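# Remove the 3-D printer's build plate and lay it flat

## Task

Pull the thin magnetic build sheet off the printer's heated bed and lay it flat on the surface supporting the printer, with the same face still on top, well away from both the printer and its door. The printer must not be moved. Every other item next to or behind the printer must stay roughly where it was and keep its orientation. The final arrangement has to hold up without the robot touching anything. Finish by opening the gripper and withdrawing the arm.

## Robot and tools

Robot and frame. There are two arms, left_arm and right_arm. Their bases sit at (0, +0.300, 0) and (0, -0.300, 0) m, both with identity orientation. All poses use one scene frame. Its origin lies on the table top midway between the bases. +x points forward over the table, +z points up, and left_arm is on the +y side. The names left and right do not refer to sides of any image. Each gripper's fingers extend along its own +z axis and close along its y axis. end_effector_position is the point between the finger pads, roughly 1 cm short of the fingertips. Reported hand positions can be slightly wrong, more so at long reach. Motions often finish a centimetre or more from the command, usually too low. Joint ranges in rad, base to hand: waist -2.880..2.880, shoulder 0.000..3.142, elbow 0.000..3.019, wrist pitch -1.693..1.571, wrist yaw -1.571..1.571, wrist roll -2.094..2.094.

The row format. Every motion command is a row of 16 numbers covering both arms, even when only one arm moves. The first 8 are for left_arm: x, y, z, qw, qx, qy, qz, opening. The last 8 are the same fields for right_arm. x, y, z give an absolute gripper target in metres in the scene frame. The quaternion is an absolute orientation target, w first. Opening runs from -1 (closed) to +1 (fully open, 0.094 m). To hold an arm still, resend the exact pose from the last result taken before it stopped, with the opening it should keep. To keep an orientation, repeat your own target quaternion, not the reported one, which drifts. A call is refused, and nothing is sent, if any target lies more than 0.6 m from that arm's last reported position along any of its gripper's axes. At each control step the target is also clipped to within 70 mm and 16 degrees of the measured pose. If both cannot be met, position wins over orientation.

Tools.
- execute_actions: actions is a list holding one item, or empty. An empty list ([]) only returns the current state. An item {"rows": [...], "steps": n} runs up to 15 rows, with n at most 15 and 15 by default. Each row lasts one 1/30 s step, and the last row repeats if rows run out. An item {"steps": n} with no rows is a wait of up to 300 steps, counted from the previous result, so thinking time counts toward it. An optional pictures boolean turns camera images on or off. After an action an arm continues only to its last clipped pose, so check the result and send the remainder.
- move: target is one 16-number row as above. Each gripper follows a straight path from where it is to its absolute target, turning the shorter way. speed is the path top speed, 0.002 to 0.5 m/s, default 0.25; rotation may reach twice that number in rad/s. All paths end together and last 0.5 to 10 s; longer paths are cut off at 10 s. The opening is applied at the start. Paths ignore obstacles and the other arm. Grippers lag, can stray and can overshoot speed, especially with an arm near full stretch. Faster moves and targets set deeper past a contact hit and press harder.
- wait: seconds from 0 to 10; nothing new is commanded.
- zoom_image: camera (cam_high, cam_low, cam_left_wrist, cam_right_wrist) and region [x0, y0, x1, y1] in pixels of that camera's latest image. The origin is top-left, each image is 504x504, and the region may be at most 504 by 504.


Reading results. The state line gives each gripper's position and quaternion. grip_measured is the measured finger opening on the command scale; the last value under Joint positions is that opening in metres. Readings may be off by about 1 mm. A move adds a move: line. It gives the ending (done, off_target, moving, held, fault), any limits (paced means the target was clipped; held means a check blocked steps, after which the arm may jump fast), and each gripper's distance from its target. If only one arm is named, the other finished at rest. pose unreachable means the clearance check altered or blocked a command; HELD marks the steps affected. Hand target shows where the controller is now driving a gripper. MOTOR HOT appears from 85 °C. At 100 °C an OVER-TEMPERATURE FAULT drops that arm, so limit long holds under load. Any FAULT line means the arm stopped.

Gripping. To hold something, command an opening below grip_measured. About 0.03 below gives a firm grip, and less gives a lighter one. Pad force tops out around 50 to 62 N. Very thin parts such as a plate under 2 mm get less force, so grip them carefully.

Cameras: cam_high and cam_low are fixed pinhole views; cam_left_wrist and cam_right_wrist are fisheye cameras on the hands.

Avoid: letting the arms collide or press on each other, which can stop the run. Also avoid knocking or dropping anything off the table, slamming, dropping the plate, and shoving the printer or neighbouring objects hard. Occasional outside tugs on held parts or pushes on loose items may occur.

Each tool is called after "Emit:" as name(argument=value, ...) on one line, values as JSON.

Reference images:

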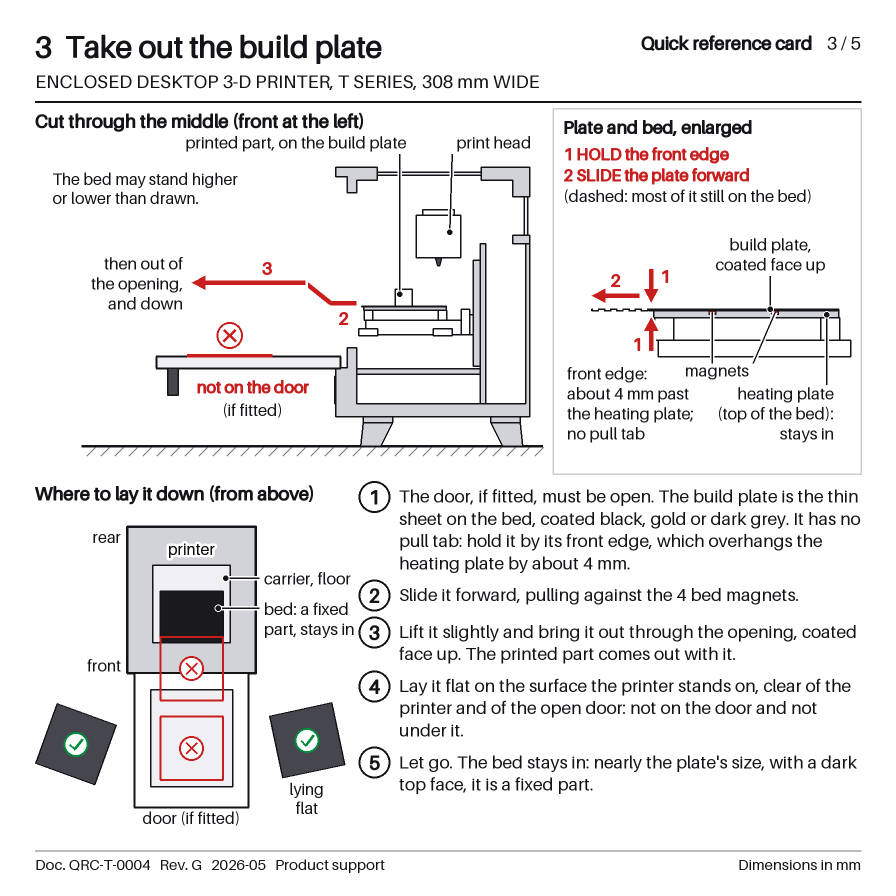

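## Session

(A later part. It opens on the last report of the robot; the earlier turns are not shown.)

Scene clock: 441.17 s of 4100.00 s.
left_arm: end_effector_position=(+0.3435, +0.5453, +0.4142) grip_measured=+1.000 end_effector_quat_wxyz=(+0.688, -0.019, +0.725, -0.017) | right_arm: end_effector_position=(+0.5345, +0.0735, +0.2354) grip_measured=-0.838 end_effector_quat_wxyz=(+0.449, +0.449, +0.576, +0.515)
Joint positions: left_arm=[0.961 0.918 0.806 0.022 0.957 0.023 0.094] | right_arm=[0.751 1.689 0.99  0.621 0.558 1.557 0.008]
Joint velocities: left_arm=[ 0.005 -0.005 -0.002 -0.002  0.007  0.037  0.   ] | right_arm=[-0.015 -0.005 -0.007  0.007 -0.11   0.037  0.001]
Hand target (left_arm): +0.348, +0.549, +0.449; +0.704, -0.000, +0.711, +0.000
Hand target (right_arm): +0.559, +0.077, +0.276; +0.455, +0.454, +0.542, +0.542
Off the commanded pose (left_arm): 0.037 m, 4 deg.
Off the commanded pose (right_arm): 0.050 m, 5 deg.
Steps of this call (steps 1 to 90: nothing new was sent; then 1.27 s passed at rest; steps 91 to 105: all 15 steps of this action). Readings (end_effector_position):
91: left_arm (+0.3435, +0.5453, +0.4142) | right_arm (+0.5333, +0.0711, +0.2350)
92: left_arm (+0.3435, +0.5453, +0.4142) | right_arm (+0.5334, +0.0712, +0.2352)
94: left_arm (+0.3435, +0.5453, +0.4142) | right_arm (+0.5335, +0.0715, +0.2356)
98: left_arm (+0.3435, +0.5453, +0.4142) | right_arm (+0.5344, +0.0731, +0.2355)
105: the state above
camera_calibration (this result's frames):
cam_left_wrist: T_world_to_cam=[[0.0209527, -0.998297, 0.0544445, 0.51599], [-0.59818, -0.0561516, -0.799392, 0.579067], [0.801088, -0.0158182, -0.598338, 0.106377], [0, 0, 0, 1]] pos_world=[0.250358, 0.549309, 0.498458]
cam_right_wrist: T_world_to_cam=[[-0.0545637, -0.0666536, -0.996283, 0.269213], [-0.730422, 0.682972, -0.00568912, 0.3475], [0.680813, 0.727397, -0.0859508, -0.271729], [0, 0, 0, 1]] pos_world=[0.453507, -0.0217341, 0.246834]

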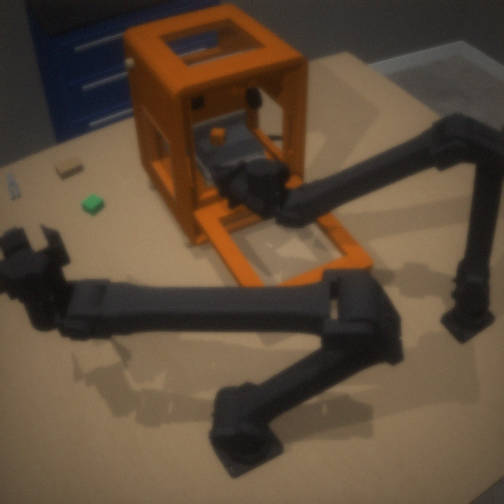

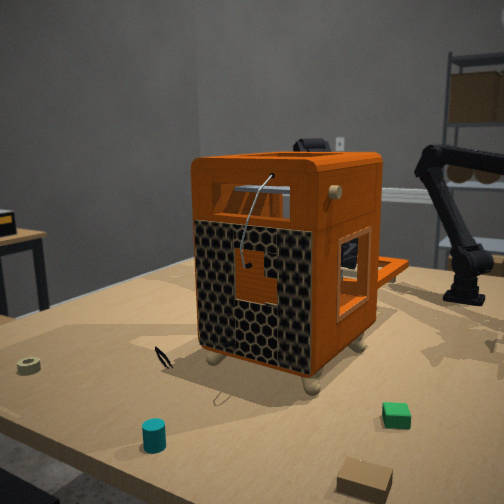

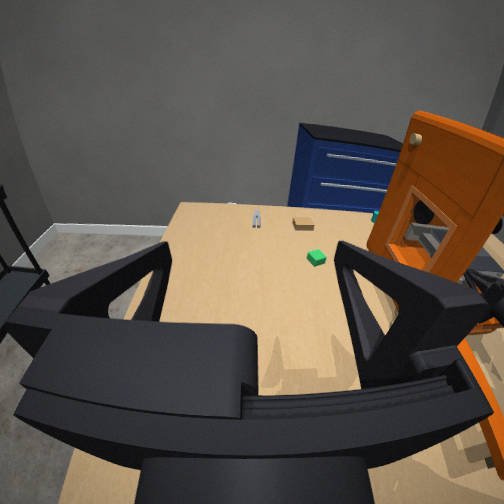

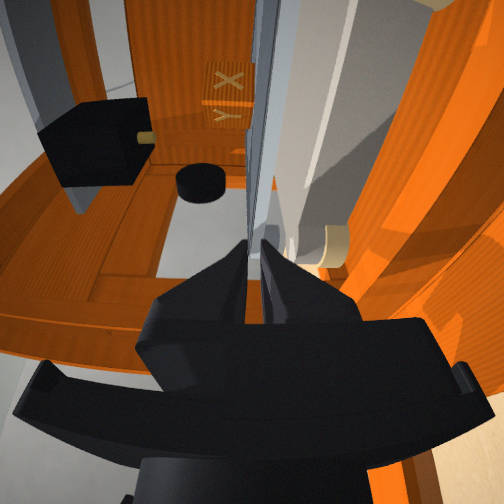

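Emit:
execute_actions(actions=[{"rows":[[0.35,0.55,0.45,0.704,0,0.711,0,1,0.566,0.081,0.276,0.4545,0.4545,0.5416,0.5416,-0.84],[0.35,0.55,0.45,0.704,0,0.711,0,1,0.569,0.082,0.276,0.4545,0.4545,0.5416,0.5416,-0.84],[0.35,0.55,0.45,0.704,0,0.711,0,1,0.572,0.082,0.276,0.4545,0.4545,0.5416,0.5416,-0.84],[0.35,0.55,0.45,0.704,0,0.711,0,1,0.575,0.083,0.276,0.4545,0.4545,0.5416,0.5416,-0.84],[0.35,0.55,0.45,0.704,0,0.711,0,1,0.578,0.083,0.276,0.4545,0.4545,0.5416,0.5416,-0.84],[0.35,0.55,0.45,0.704,0,0.711,0,1,0.581,0.084,0.276,0.4545,0.4545,0.5416,0.5416,-0.84]],"steps":15}])

Emit:
zoom_image(camera="cam_right_wrist", region=[150,120,350,320])

Scene clock: 444.80 s of 4100.00 s.
left_arm: end_effector_position=(+0.3435, +0.5453, +0.4142) grip_measured=+1.000 end_effector_quat_wxyz=(+0.688, -0.019, +0.725, -0.017) | right_arm: end_effector_position=(+0.5354, +0.0754, +0.2354) grip_measured=-0.838 end_effector_quat_wxyz=(+0.448, +0.448, +0.578, +0.515)
Joint positions: left_arm=[0.961 0.918 0.806 0.022 0.957 0.023 0.094] | right_arm=[0.751 1.691 0.995 0.615 0.553 1.557 0.008]
Joint velocities: left_arm=[ 0.005 -0.015  0.012 -0.007  0.022 -0.051  0.   ] | right_arm=[ 0.005 -0.015 -0.022  0.002 -0.081  0.022 -0.001]
Hand target (left_arm): +0.348, +0.549, +0.449; +0.704, -0.000, +0.711, +0.000
Hand target (right_arm): +0.574, +0.079, +0.277; +0.455, +0.453, +0.542, +0.542
Off the commanded pose (left_arm): 0.037 m, 4 deg.
Off the commanded pose (right_arm): 0.062 m, 5 deg.
Steps of this call (steps 1 to 90: nothing new was sent; then 0.13 s passed at rest; steps 91 to 105: all 15 steps of this action). Readings (end_effector_position):
91: left_arm (+0.3435, +0.5453, +0.4142) | right_arm (+0.5346, +0.0738, +0.2355)
92: left_arm (+0.3435, +0.5453, +0.4142) | right_arm (+0.5348, +0.0742, +0.2356)
94: left_arm (+0.3435, +0.5453, +0.4142) | right_arm (+0.5353, +0.0751, +0.2354)
98: left_arm (+0.3435, +0.5453, +0.4142) | right_arm (+0.5354, +0.0754, +0.2354)
105: the state above
camera_calibration (this result's frames):
cam_left_wrist: T_world_to_cam=[[0.0209527, -0.998297, 0.0544445, 0.51599], [-0.59818, -0.0561516, -0.799392, 0.579067], [0.801088, -0.0158182, -0.598338, 0.106377], [0, 0, 0, 1]] pos_world=[0.250358, 0.549309, 0.498458]
cam_right_wrist: T_world_to_cam=[[-0.0564421, -0.0684561, -0.996056, 0.270494], [-0.733802, 0.679344, -0.0051081, 0.34886], [0.677015, 0.73062, -0.0885769, -0.271348], [0, 0, 0, 1]] pos_world=[0.454968, -0.0202267, 0.247174]

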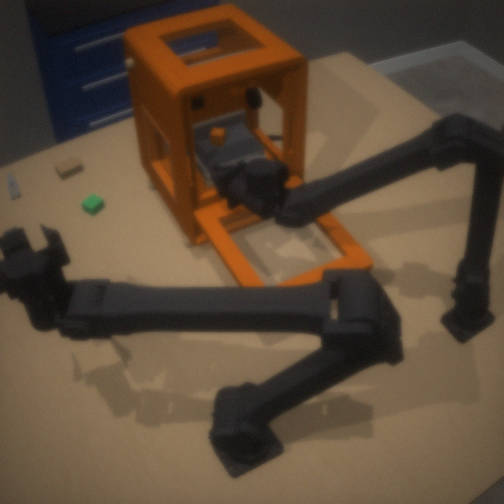

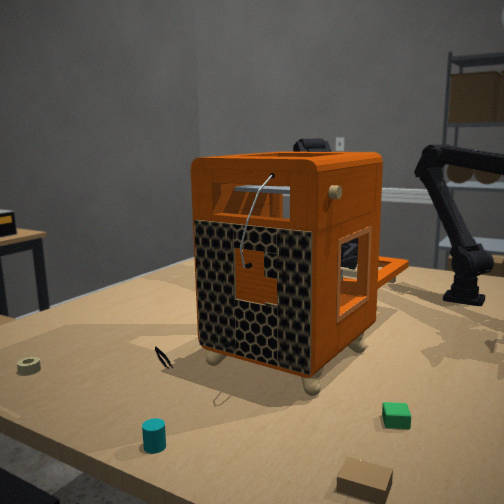

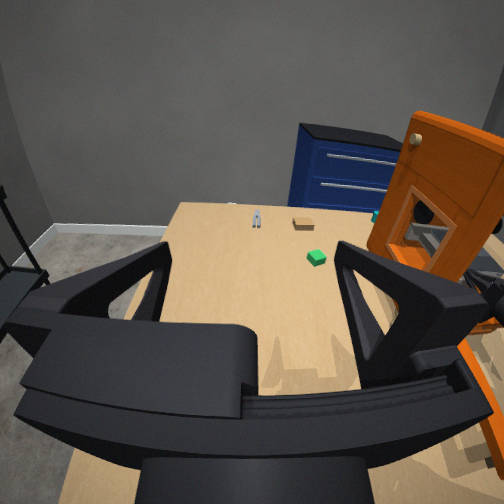

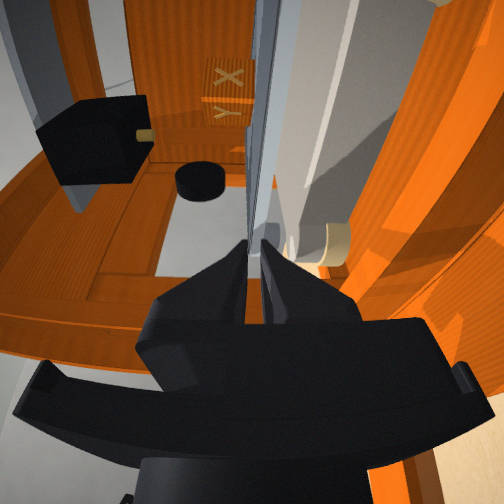

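Region (150, 120, 350, 320) of cam_right_wrist's 504x504 image, scaled by 2.520, with more detail than that image has.

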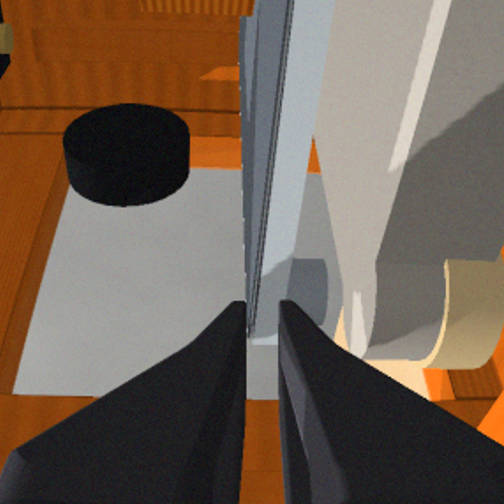

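Butted, apparently. Close.

Emit:
execute_actions(actions=[{"rows":[[0.35,0.55,0.45,0.704,0,0.711,0,1,0.565,0.081,0.268,0.4545,0.4545,0.5416,0.5416,-0.88],[0.35,0.55,0.45,0.704,0,0.711,0,1,0.565,0.081,0.268,0.4545,0.4545,0.5416,0.5416,-0.88],[0.35,0.55,0.45,0.704,0,0.711,0,1,0.565,0.081,0.268,0.4545,0.4545,0.5416,0.5416,-0.88],[0.35,0.55,0.45,0.704,0,0.711,0,1,0.565,0.081,0.268,0.4545,0.4545,0.5416,0.5416,-0.92],[0.35,0.55,0.45,0.704,0,0.711,0,1,0.565,0.081,0.268,0.4545,0.4545,0.5416,0.5416,-0.92],[0.35,0.55,0.45,0.704,0,0.711,0,1,0.565,0.081,0.268,0.4545,0.4545,0.5416,0.5416,-0.92],[0.35,0.55,0.45,0.704,0,0.711,0,1,0.565,0.081,0.268,0.4545,0.4545,0.5416,0.5416,-0.95],[0.35,0.55,0.45,0.704,0,0.711,0,1,0.565,0.081,0.268,0.4545,0.4545,0.5416,0.5416,-0.95],[0.35,0.55,0.45,0.704,0,0.711,0,1,0.565,0.081,0.268,0.4545,0.4545,0.5416,0.5416,-0.95],[0.35,0.55,0.45,0.704,0,0.711,0,1,0.565,0.081,0.268,0.4545,0.4545,0.5416,0.5416,-1]],"steps":15}])

Emit:
zoom_image(camera="cam_right_wrist", region=[150,120,350,320])

Scene clock: 450.03 s of 4100.00 s.
left_arm: end_effector_position=(+0.3435, +0.5453, +0.4142) grip_measured=+1.000 end_effector_quat_wxyz=(+0.688, -0.019, +0.725, -0.017) | right_arm: end_effector_position=(+0.5352, +0.0752, +0.2343) grip_measured=-0.953 end_effector_quat_wxyz=(+0.448, +0.450, +0.576, +0.514)
Joint positions: left_arm=[0.961 0.918 0.806 0.022 0.957 0.023 0.094] | right_arm=[0.752 1.693 0.995 0.615 0.56  1.562 0.002]
Joint velocities: left_arm=[-0.024 -0.024  0.002 -0.027 -0.007 -0.007  0.   ] | right_arm=[ 0.005  0.005 -0.007 -0.012 -0.037 -0.051 -0.001]
Hand target (left_arm): +0.348, +0.549, +0.449; +0.704, -0.000, +0.711, +0.000
Hand target (right_arm): +0.561, +0.078, +0.268; +0.455, +0.454, +0.542, +0.542
Off the commanded pose (left_arm): 0.037 m, 4 deg.
Off the commanded pose (right_arm): 0.045 m, 5 deg.
Steps of this call (steps 1 to 90: nothing new was sent; then 1.73 s passed at rest; steps 91 to 105: all 15 steps of this action). Readings (end_effector_position):
91: left_arm (+0.3435, +0.5453, +0.4142) | right_arm (+0.5353, +0.0752, +0.2354)
92: left_arm (+0.3435, +0.5453, +0.4142) | right_arm (+0.5352, +0.0752, +0.2350)
94: left_arm (+0.3435, +0.5453, +0.4142) | right_arm (+0.5353, +0.0750, +0.2347)
98: left_arm (+0.3435, +0.5453, +0.4142) | right_arm (+0.5352, +0.0752, +0.2343)
105: the state above
camera_calibration (this result's frames):
cam_left_wrist: T_world_to_cam=[[0.0209527, -0.998297, 0.0544445, 0.51599], [-0.59818, -0.0561516, -0.799392, 0.579067], [0.801088, -0.0158182, -0.598338, 0.106377], [0, 0, 0, 1]] pos_world=[0.250358, 0.549309, 0.498458]
cam_right_wrist: T_world_to_cam=[[-0.0586958, -0.0653719, -0.996133, 0.270324], [-0.730228, 0.683201, -0.00180777, 0.345819], [0.680677, 0.727299, -0.0878374, -0.273088], [0, 0, 0, 1]] pos_world=[0.454279, -0.019975, 0.245917]

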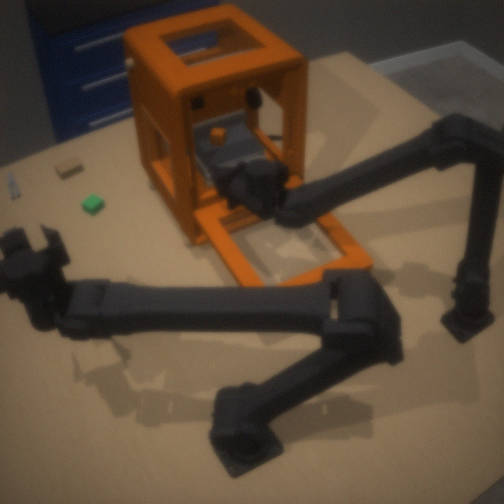

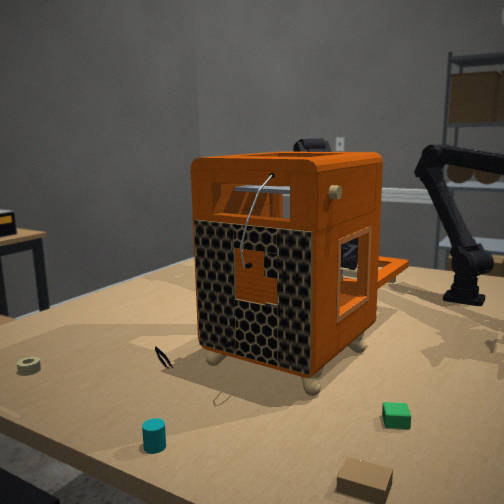

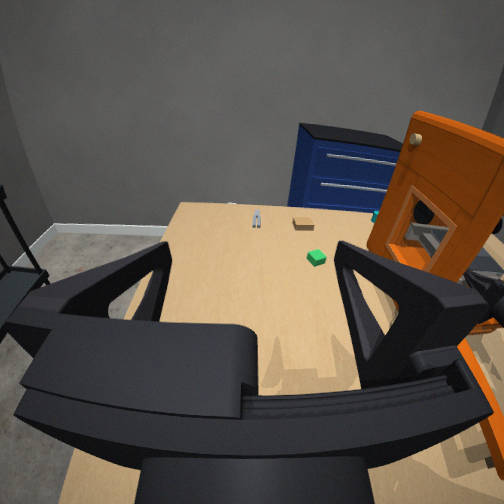

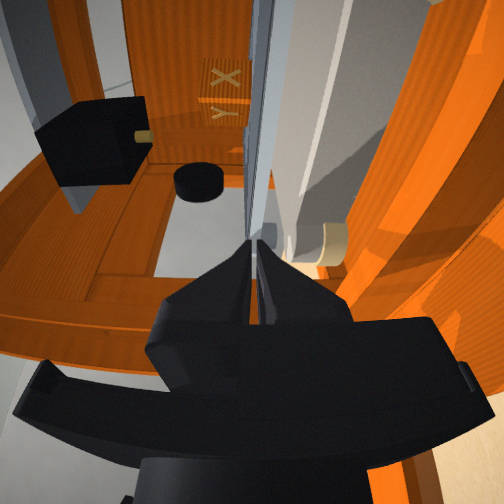

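Region (150, 120, 350, 320) of cam_right_wrist's 504x504 image, scaled by 2.520, with more detail than that image has.

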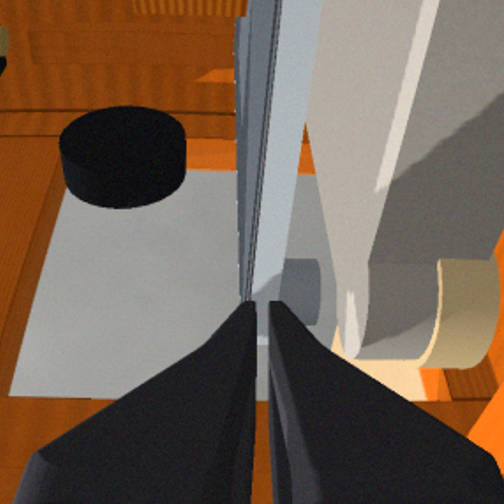

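Emit:
execute_actions(actions=[{"rows":[[0.35,0.55,0.45,0.704,0,0.711,0,1,0.565,0.081,0.268,0.4545,0.4545,0.5416,0.5416,-1]],"steps":10}])

Emit:
zoom_image(camera="cam_right_wrist", region=[200,180,300,280])

Scene clock: 453.23 s of 4100.00 s.
left_arm: end_effector_position=(+0.3435, +0.5453, +0.4142) grip_measured=+1.000 end_effector_quat_wxyz=(+0.688, -0.019, +0.725, -0.017) | right_arm: end_effector_position=(+0.5352, +0.0752, +0.2343) grip_measured=-0.953 end_effector_quat_wxyz=(+0.448, +0.451, +0.576, +0.514)
Joint positions: left_arm=[0.961 0.918 0.806 0.022 0.957 0.023 0.094] | right_arm=[0.752 1.693 0.995 0.615 0.56  1.562 0.002]
Joint velocities: left_arm=[-0.015 -0.015 -0.017  0.002 -0.037  0.022  0.   ] | right_arm=[-0.024 -0.015 -0.017 -0.022 -0.007 -0.022 -0.001]
Hand target (left_arm): +0.348, +0.549, +0.449; +0.704, -0.000, +0.711, +0.000
Hand target (right_arm): +0.561, +0.078, +0.268; +0.455, +0.454, +0.542, +0.542
Off the commanded pose (left_arm): 0.037 m, 4 deg.
Off the commanded pose (right_arm): 0.045 m, 5 deg.
Steps of this call (steps 1 to 86: nothing new was sent; steps 87 to 96: all 10 steps of this action). Readings (end_effector_position):
87: left_arm (+0.3435, +0.5453, +0.4142) | right_arm (+0.5352, +0.0752, +0.2343)
88: left_arm (+0.3435, +0.5453, +0.4142) | right_arm (+0.5352, +0.0752, +0.2343)
90: left_arm (+0.3435, +0.5453, +0.4142) | right_arm (+0.5352, +0.0752, +0.2343)
94: left_arm (+0.3435, +0.5453, +0.4142) | right_arm (+0.5352, +0.0752, +0.2343)
96: the state above
camera_calibration (this result's frames):
cam_left_wrist: T_world_to_cam=[[0.0209527, -0.998297, 0.0544445, 0.51599], [-0.59818, -0.0561516, -0.799392, 0.579067], [0.801088, -0.0158182, -0.598338, 0.106377], [0, 0, 0, 1]] pos_world=[0.250358, 0.549309, 0.498458]
cam_right_wrist: T_world_to_cam=[[-0.058843, -0.0646243, -0.996173, 0.270356], [-0.730192, 0.683241, -0.00119183, 0.345652], [0.680703, 0.727328, -0.0873921, -0.273209], [0, 0, 0, 1]] pos_world=[0.454275, -0.0199794, 0.245857]

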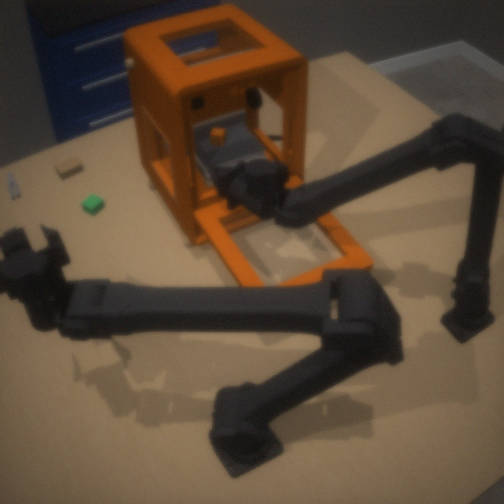

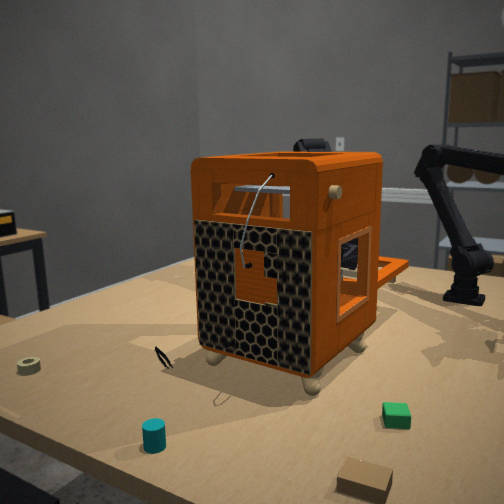

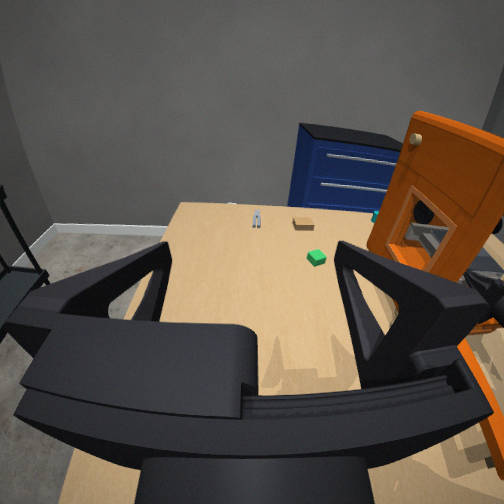

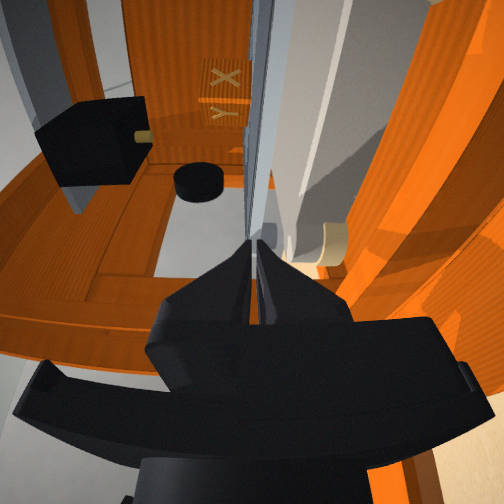

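Region (200, 180, 300, 280) of cam_right_wrist's 504x504 image, scaled by 5.040, with more detail than that image has.

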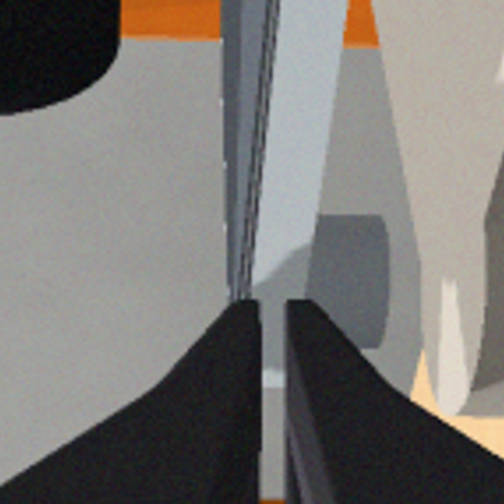

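Emit:
move(target=[0.35,0.55,0.45,0.704,0,0.711,0,1,0.49,0.072,0.262,0.4545,0.4545,0.5416,0.5416,-1], speed=0.02)

Scene clock: 458.07 s of 4100.00 s.
left_arm: end_effector_position=(+0.3435, +0.5453, +0.4142) grip_measured=+1.000 end_effector_quat_wxyz=(+0.688, -0.019, +0.725, -0.017) | right_arm: end_effector_position=(+0.4952, +0.0675, +0.2459) grip_measured=-0.984 end_effector_quat_wxyz=(+0.458, +0.455, +0.556, +0.524)
Joint positions: left_arm=[0.961 0.918 0.806 0.022 0.957 0.023 0.094] | right_arm=[0.806 1.619 0.903 0.677 0.639 1.562 0.001]
Joint velocities: left_arm=[-0.005 -0.005 -0.012 -0.012 -0.022  0.081  0.   ] | right_arm=[-0.015  0.005 -0.002  0.002 -0.022  0.081 -0.001]
Hand target (left_arm): +0.348, +0.549, +0.449; +0.704, -0.000, +0.711, +0.000
Hand target (right_arm): +0.490, +0.072, +0.262; +0.455, +0.454, +0.542, +0.542
Off the commanded pose (left_arm): 0.037 m, 4 deg.
Off the commanded pose (right_arm): 0.018 m, 3 deg.
move: off_target (left_arm, right_arm)
camera_calibration (this result's frames):
cam_left_wrist: T_world_to_cam=[[0.0209527, -0.998297, 0.0544445, 0.51599], [-0.59818, -0.0561516, -0.799392, 0.579067], [0.801088, -0.0158182, -0.598338, 0.106377], [0, 0, 0, 1]] pos_world=[0.250358, 0.549309, 0.498458]
cam_right_wrist: T_world_to_cam=[[-0.026414, -0.0370561, -0.998964, 0.261872], [-0.712976, 0.701151, -0.0071568, 0.313474], [0.70069, 0.712049, -0.0449404, -0.258631], [0, 0, 0, 1]] pos_world=[0.411637, -0.0259307, 0.252221]

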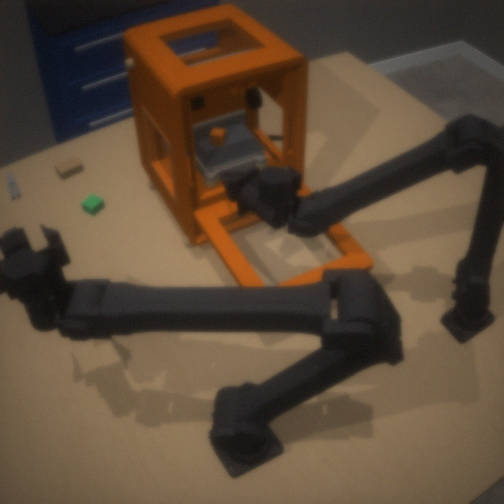

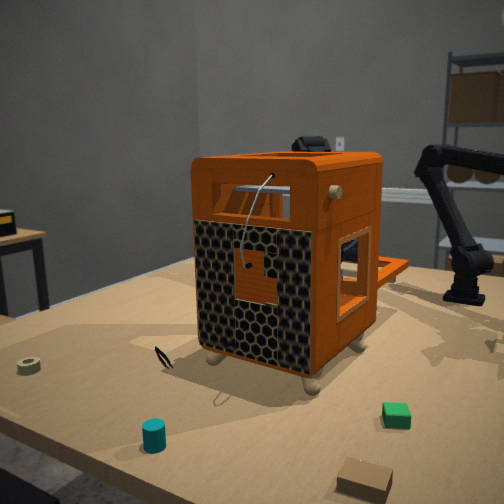

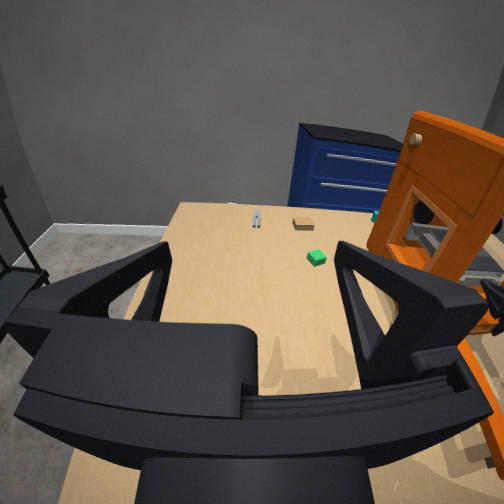

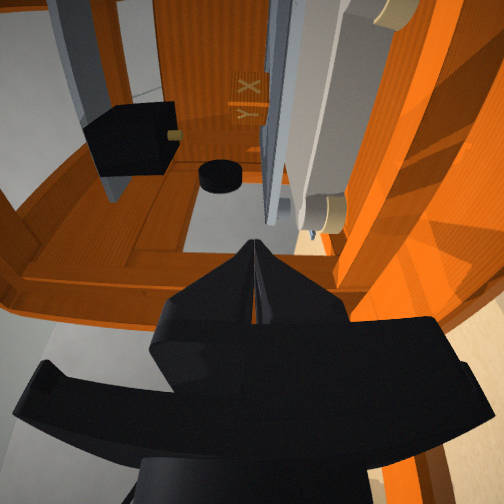

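Emit:
zoom_image(camera="cam_right_wrist", region=[220,140,360,280])

Emit:
zoom_image(camera="cam_high", region=[170,100,290,200])

Region (220, 140, 360, 280) of cam_right_wrist's 504x504 image, scaled by 3.600, with more detail than that image has.

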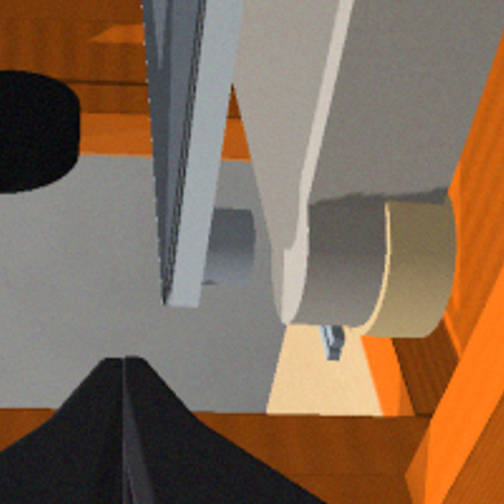

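Region (170, 100, 290, 200) of cam_high's 504x504 image, scaled by 4.200, with more detail than that image has.

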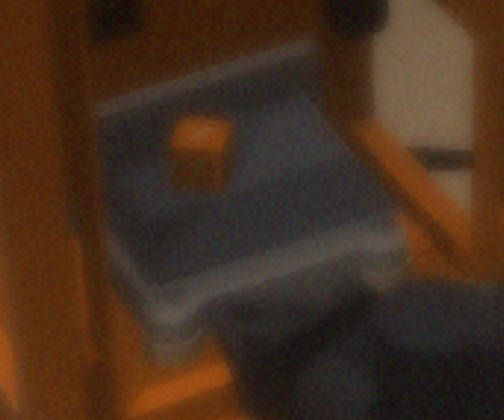

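Emit:
move(target=[0.35,0.55,0.45,0.704,0,0.711,0,1,0.505,0.068,0.243,0.4545,0.4545,0.5416,0.5416,-0.82], speed=0.03)

Emit:
move(target=[0.35,0.55,0.45,0.704,0,0.711,0,1,0.56,0.083,0.259,0.4545,0.4545,0.5416,0.5416,-0.82], speed=0.015)

Emit:
zoom_image(camera="cam_right_wrist", region=[200,180,300,280])

Scene clock: 466.13 s of 4100.00 s.
left_arm: end_effector_position=(+0.3435, +0.5453, +0.4142) grip_measured=+1.000 end_effector_quat_wxyz=(+0.688, -0.019, +0.725, -0.017) | right_arm: end_effector_position=(+0.4987, +0.0712, +0.2390) grip_measured=-0.822 end_effector_quat_wxyz=(+0.454, +0.450, +0.553, +0.534)
Joint positions: left_arm=[0.961 0.918 0.806 0.022 0.957 0.023 0.094] | right_arm=[0.802 1.648 0.903 0.723 0.618 1.562 0.008]
Joint velocities: left_arm=[-0.005  0.015  0.012 -0.002  0.066  0.066  0.   ] | right_arm=[ 0.005 -0.005 -0.007 -0.007  0.022  0.037  0.001]
Hand target (left_arm): +0.348, +0.549, +0.449; +0.704, -0.000, +0.711, +0.000
Hand target (right_arm): +0.505, +0.068, +0.243; +0.454, +0.454, +0.542, +0.542
Off the commanded pose (left_arm): 0.037 m, 4 deg.
Off the commanded pose (right_arm): 0.008 m, 2 deg.
After step 90, 3.60 s passed at rest.
move: off_target (left_arm)
camera_calibration (this result's frames):
cam_left_wrist: T_world_to_cam=[[0.0209527, -0.998297, 0.0544445, 0.51599], [-0.59818, -0.0561516, -0.799392, 0.579067], [0.801088, -0.0158182, -0.598338, 0.106377], [0, 0, 0, 1]] pos_world=[0.250358, 0.549309, 0.498458]
cam_right_wrist: T_world_to_cam=[[-0.01395, -0.024037, -0.999614, 0.248261], [-0.724031, 0.689737, -0.00648144, 0.319469], [0.689626, 0.723661, -0.0270253, -0.263614], [0, 0, 0, 1]] pos_world=[0.416564, -0.0236152, 0.243112]

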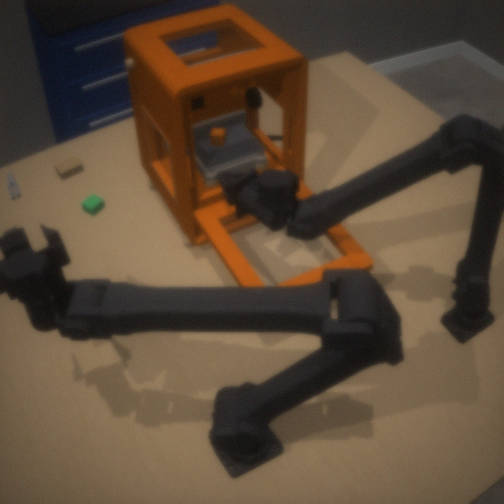

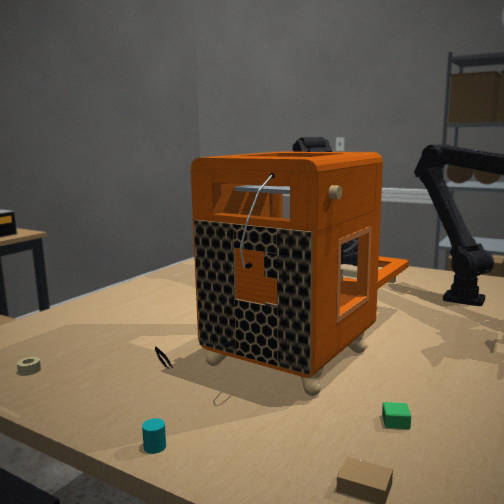

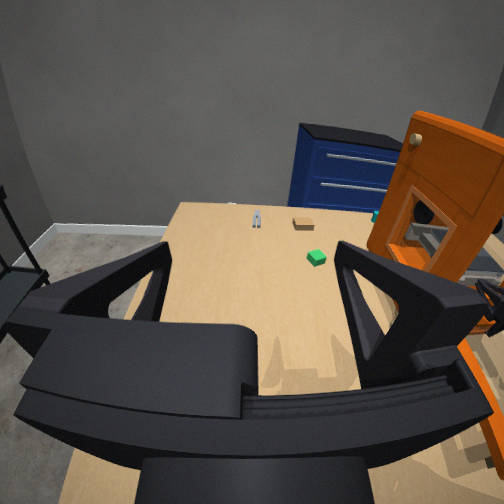

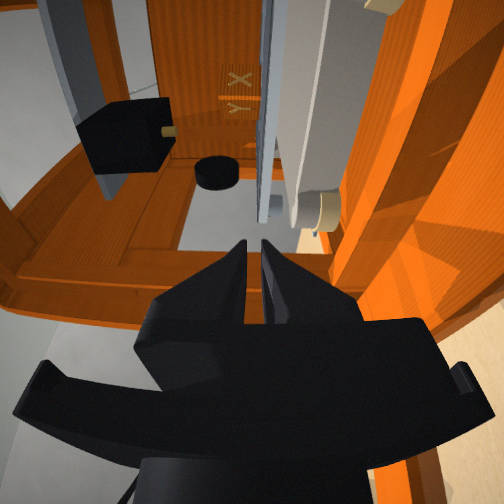

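Scene clock: 470.73 s of 4100.00 s.
left_arm: end_effector_position=(+0.3435, +0.5453, +0.4142) grip_measured=+1.000 end_effector_quat_wxyz=(+0.688, -0.019, +0.725, -0.017) | right_arm: end_effector_position=(+0.5335, +0.0781, +0.2369) grip_measured=-0.822 end_effector_quat_wxyz=(+0.451, +0.450, +0.561, +0.528)
Joint positions: left_arm=[0.961 0.918 0.806 0.022 0.957 0.023 0.094] | right_arm=[0.76  1.706 0.991 0.672 0.572 1.562 0.008]
Joint velocities: left_arm=[-0.015 -0.005 -0.022  0.007  0.066 -0.007  0.   ] | right_arm=[-0.024 -0.005  0.002 -0.007  0.007  0.022 -0.   ]
Hand target (left_arm): +0.348, +0.549, +0.449; +0.704, -0.000, +0.711, +0.000
Hand target (right_arm): +0.557, +0.081, +0.259; +0.454, +0.454, +0.542, +0.542
Off the commanded pose (left_arm): 0.037 m, 4 deg.
Off the commanded pose (right_arm): 0.035 m, 3 deg.
move: off_target (left_arm, right_arm)
camera_calibration (this result's frames):
cam_left_wrist: T_world_to_cam=[[0.0209527, -0.998297, 0.0544445, 0.51599], [-0.59818, -0.0561516, -0.799392, 0.579067], [0.801088, -0.0158182, -0.598338, 0.106377], [0, 0, 0, 1]] pos_world=[0.250358, 0.549309, 0.498458]
cam_right_wrist: T_world_to_cam=[[-0.0292018, -0.0372983, -0.998877, 0.255805], [-0.72725, 0.686359, -0.00436792, 0.341424], [0.685752, 0.726306, -0.0471681, -0.286046], [0, 0, 0, 1]] pos_world=[0.451927, -0.0170416, 0.243517]

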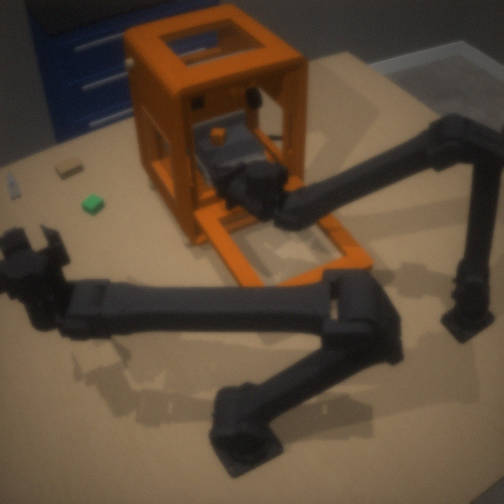

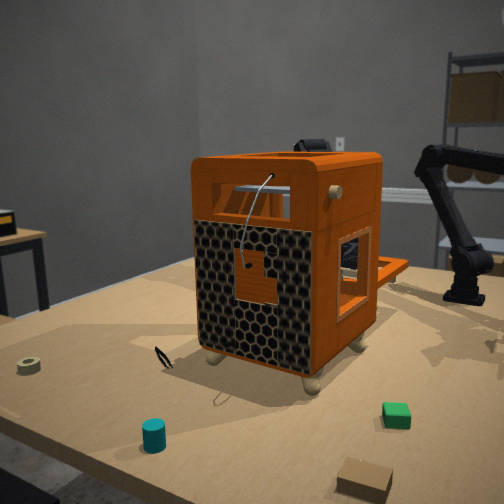

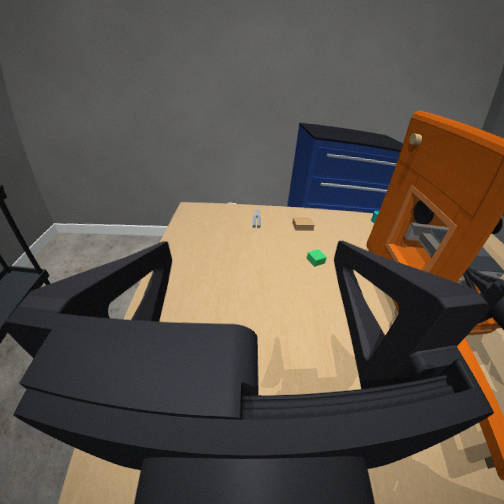

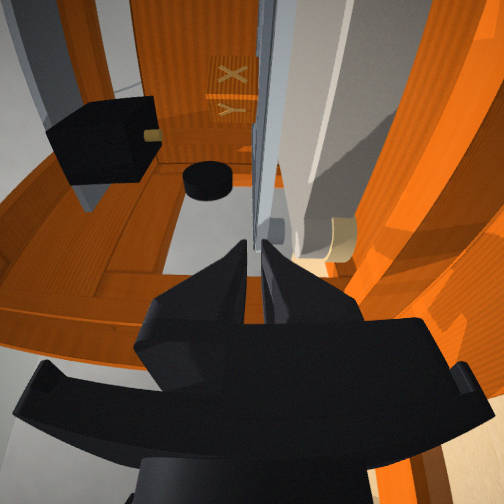

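Region (200, 180, 300, 280) of cam_right_wrist's 504x504 image, scaled by 5.040, with more detail than that image has.

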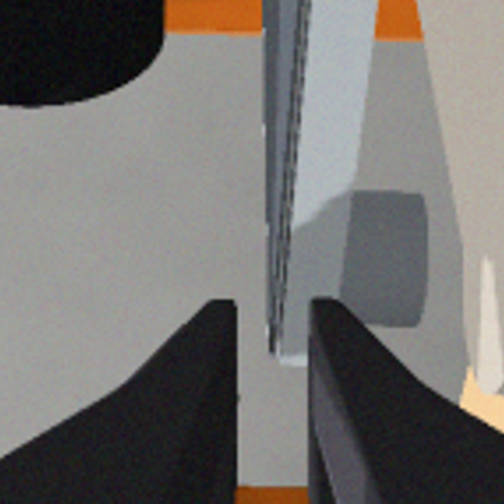

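Emit:
execute_actions(actions=[{"rows":[[0.35,0.55,0.45,0.704,0,0.711,0,1,0.562,0.083,0.262,0.4545,0.4545,0.5416,0.5416,-0.82],[0.35,0.55,0.45,0.704,0,0.711,0,1,0.566,0.084,0.263,0.4545,0.4545,0.5416,0.5416,-0.82],[0.35,0.55,0.45,0.704,0,0.711,0,1,0.570,0.085,0.264,0.4545,0.4545,0.5416,0.5416,-0.82],[0.35,0.55,0.45,0.704,0,0.711,0,1,0.574,0.086,0.265,0.4545,0.4545,0.5416,0.5416,-0.82],[0.35,0.55,0.45,0.704,0,0.711,0,1,0.578,0.087,0.266,0.4545,0.4545,0.5416,0.5416,-0.82],[0.35,0.55,0.45,0.704,0,0.711,0,1,0.582,0.088,0.267,0.4545,0.4545,0.5416,0.5416,-0.82]],"steps":15}])

Emit:
zoom_image(camera="cam_right_wrist", region=[200,180,300,280])

Scene clock: 475.13 s of 4100.00 s.
left_arm: end_effector_position=(+0.3435, +0.5453, +0.4142) grip_measured=+1.000 end_effector_quat_wxyz=(+0.688, -0.019, +0.725, -0.017) | right_arm: end_effector_position=(+0.5351, +0.0815, +0.2362) grip_measured=-0.822 end_effector_quat_wxyz=(+0.448, +0.448, +0.569, +0.524)
Joint positions: left_arm=[0.961 0.918 0.806 0.022 0.957 0.023 0.094] | right_arm=[0.76  1.706 1.002 0.644 0.562 1.562 0.008]
Joint velocities: left_arm=[ 0.005  0.005 -0.012  0.007 -0.051 -0.066  0.   ] | right_arm=[-0.015 -0.015  0.012  0.012  0.007 -0.007  0.001]
Hand target (left_arm): +0.348, +0.549, +0.449; +0.704, -0.000, +0.711, +0.000
Hand target (right_arm): +0.576, +0.083, +0.267; +0.455, +0.454, +0.542, +0.542
Off the commanded pose (left_arm): 0.037 m, 4 deg.
Off the commanded pose (right_arm): 0.056 m, 4 deg.
Steps of this call (steps 1 to 90: nothing new was sent; then 0.90 s passed at rest; steps 91 to 105: all 15 steps of this action). Readings (end_effector_position):
91: left_arm (+0.3435, +0.5453, +0.4142) | right_arm (+0.5336, +0.0782, +0.2370)
92: left_arm (+0.3435, +0.5453, +0.4142) | right_arm (+0.5337, +0.0786, +0.2369)
94: left_arm (+0.3435, +0.5453, +0.4142) | right_arm (+0.5344, +0.0800, +0.2367)
98: left_arm (+0.3435, +0.5453, +0.4142) | right_arm (+0.5351, +0.0815, +0.2363)
105: the state above
camera_calibration (this result's frames):
cam_left_wrist: T_world_to_cam=[[0.0209527, -0.998297, 0.0544445, 0.51599], [-0.59818, -0.0561516, -0.799392, 0.579067], [0.801088, -0.0158182, -0.598338, 0.106377], [0, 0, 0, 1]] pos_world=[0.250358, 0.549309, 0.498458]
cam_right_wrist: T_world_to_cam=[[-0.0415446, -0.0490909, -0.99793, 0.262573], [-0.734059, 0.67908, -0.00284631, 0.344054], [0.677814, 0.732421, -0.0642477, -0.281884], [0, 0, 0, 1]] pos_world=[0.454529, -0.0142924, 0.244898]

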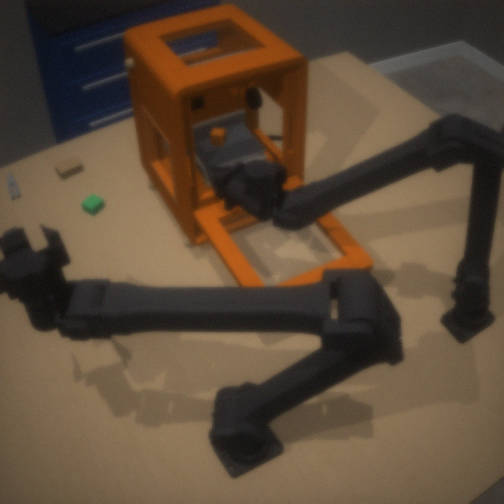

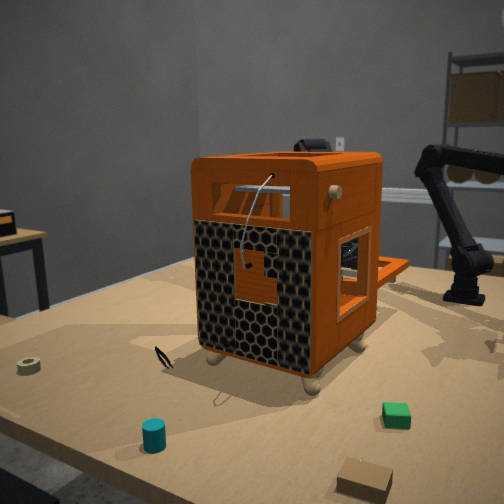

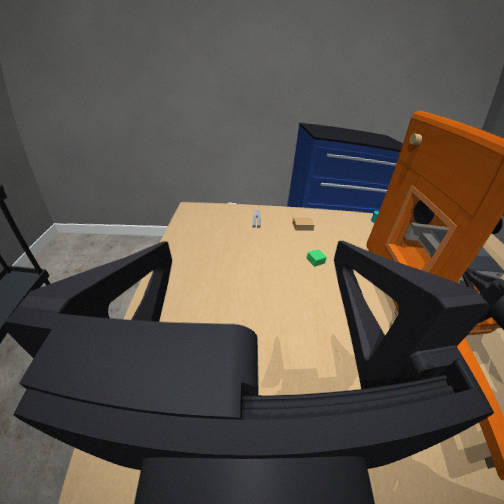

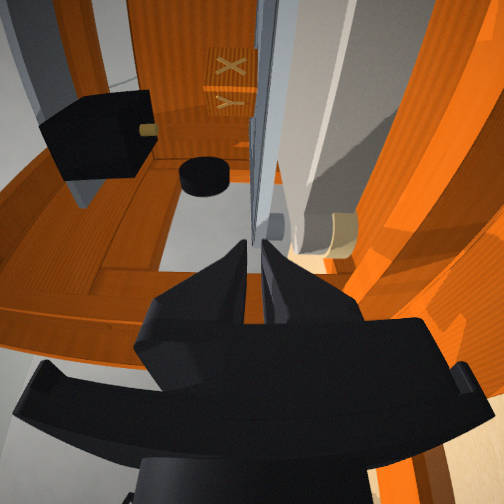

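Region (200, 180, 300, 280) of cam_right_wrist's 504x504 image, scaled by 5.040, with more detail than that image has.

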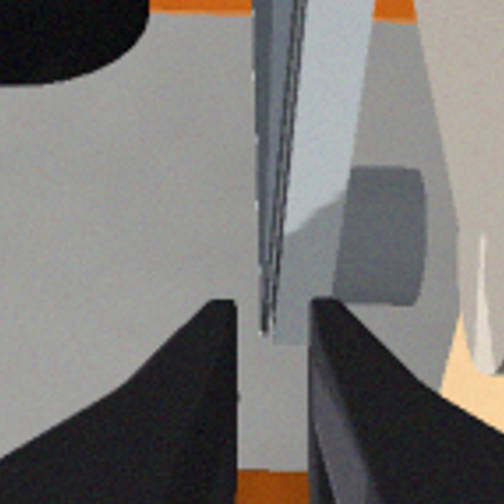

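Emit:
execute_actions(actions=[{"rows":[[0.35,0.55,0.45,0.704,0,0.711,0,1,0.565,0.085,0.262,0.4545,0.4545,0.5416,0.5416,-0.87],[0.35,0.55,0.45,0.704,0,0.711,0,1,0.565,0.085,0.262,0.4545,0.4545,0.5416,0.5416,-0.87],[0.35,0.55,0.45,0.704,0,0.711,0,1,0.565,0.085,0.262,0.4545,0.4545,0.5416,0.5416,-0.87],[0.35,0.55,0.45,0.704,0,0.711,0,1,0.565,0.085,0.262,0.4545,0.4545,0.5416,0.5416,-0.91],[0.35,0.55,0.45,0.704,0,0.711,0,1,0.565,0.085,0.262,0.4545,0.4545,0.5416,0.5416,-0.91],[0.35,0.55,0.45,0.704,0,0.711,0,1,0.565,0.085,0.262,0.4545,0.4545,0.5416,0.5416,-0.91],[0.35,0.55,0.45,0.704,0,0.711,0,1,0.565,0.085,0.262,0.4545,0.4545,0.5416,0.5416,-0.95],[0.35,0.55,0.45,0.704,0,0.711,0,1,0.565,0.085,0.262,0.4545,0.4545,0.5416,0.5416,-0.95],[0.35,0.55,0.45,0.704,0,0.711,0,1,0.565,0.085,0.262,0.4545,0.4545,0.5416,0.5416,-1]],"steps":15}])

Emit:
zoom_image(camera="cam_right_wrist", region=[200,180,300,280])

Scene clock: 480.80 s of 4100.00 s.
left_arm: end_effector_position=(+0.3435, +0.5453, +0.4142) grip_measured=+1.000 end_effector_quat_wxyz=(+0.688, -0.019, +0.725, -0.017) | right_arm: end_effector_position=(+0.5343, +0.0823, +0.2345) grip_measured=-0.983 end_effector_quat_wxyz=(+0.448, +0.449, +0.570, +0.522)
Joint positions: left_arm=[0.961 0.918 0.806 0.022 0.957 0.023 0.094] | right_arm=[0.763 1.709 1.002 0.644 0.568 1.562 0.001]
Joint velocities: left_arm=[-0.015 -0.024 -0.007  0.002 -0.022  0.051  0.   ] | right_arm=[-0.005 -0.005 -0.022  0.002 -0.007 -0.066 -0.   ]
Hand target (left_arm): +0.348, +0.549, +0.449; +0.704, -0.000, +0.711, +0.000
Hand target (right_arm): +0.562, +0.083, +0.262; +0.455, +0.454, +0.542, +0.542
Off the commanded pose (left_arm): 0.037 m, 4 deg.
Off the commanded pose (right_arm): 0.041 m, 4 deg.
Steps of this call (steps 1 to 90: nothing new was sent; then 2.17 s passed at rest; steps 91 to 105: all 15 steps of this action). Readings (end_effector_position):
91: left_arm (+0.3435, +0.5453, +0.4142) | right_arm (+0.5349, +0.0816, +0.2362)
92: left_arm (+0.3435, +0.5453, +0.4142) | right_arm (+0.5347, +0.0815, +0.2360)
94: left_arm (+0.3435, +0.5453, +0.4142) | right_arm (+0.5347, +0.0814, +0.2360)
98: left_arm (+0.3435, +0.5453, +0.4142) | right_arm (+0.5348, +0.0815, +0.2345)
105: the state above
camera_calibration (this result's frames):
cam_left_wrist: T_world_to_cam=[[0.0209527, -0.998297, 0.0544445, 0.51599], [-0.59818, -0.0561516, -0.799392, 0.579067], [0.801088, -0.0158182, -0.598338, 0.106377], [0, 0, 0, 1]] pos_world=[0.250358, 0.549309, 0.498458]
cam_right_wrist: T_world_to_cam=[[-0.0436488, -0.0513314, -0.997727, 0.262117], [-0.731737, 0.68158, -0.00305396, 0.341607], [0.680188, 0.729941, -0.0673112, -0.282368], [0, 0, 0, 1]] pos_world=[0.453471, -0.0132662, 0.243558]

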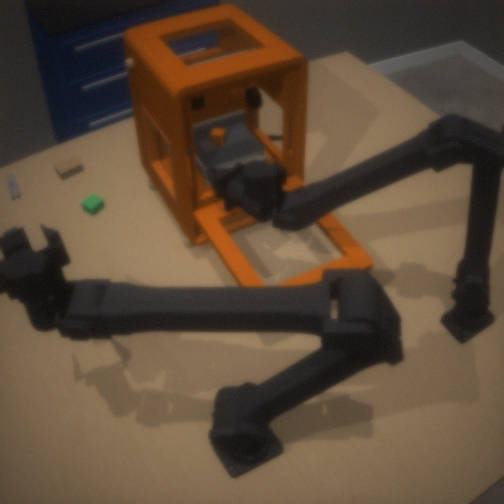

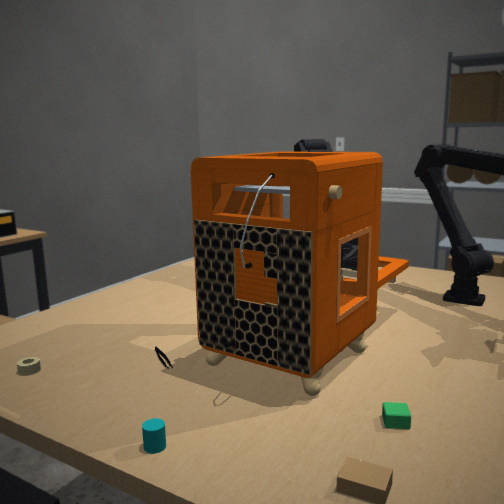

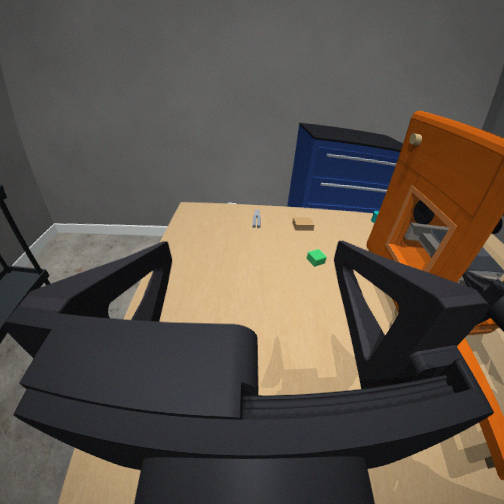

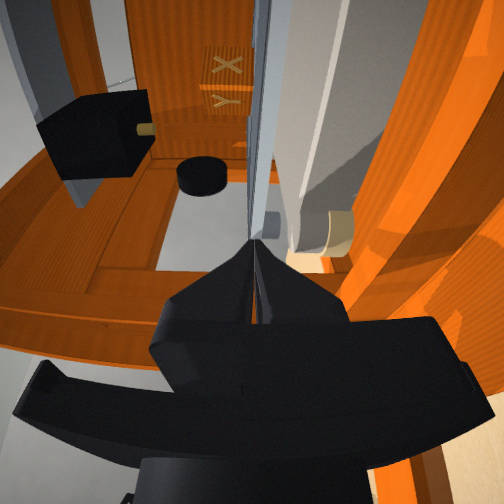

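Region (200, 180, 300, 280) of cam_right_wrist's 504x504 image, scaled by 5.040, with more detail than that image has.

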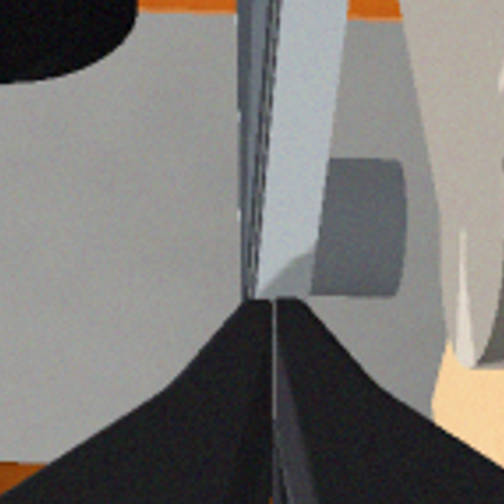

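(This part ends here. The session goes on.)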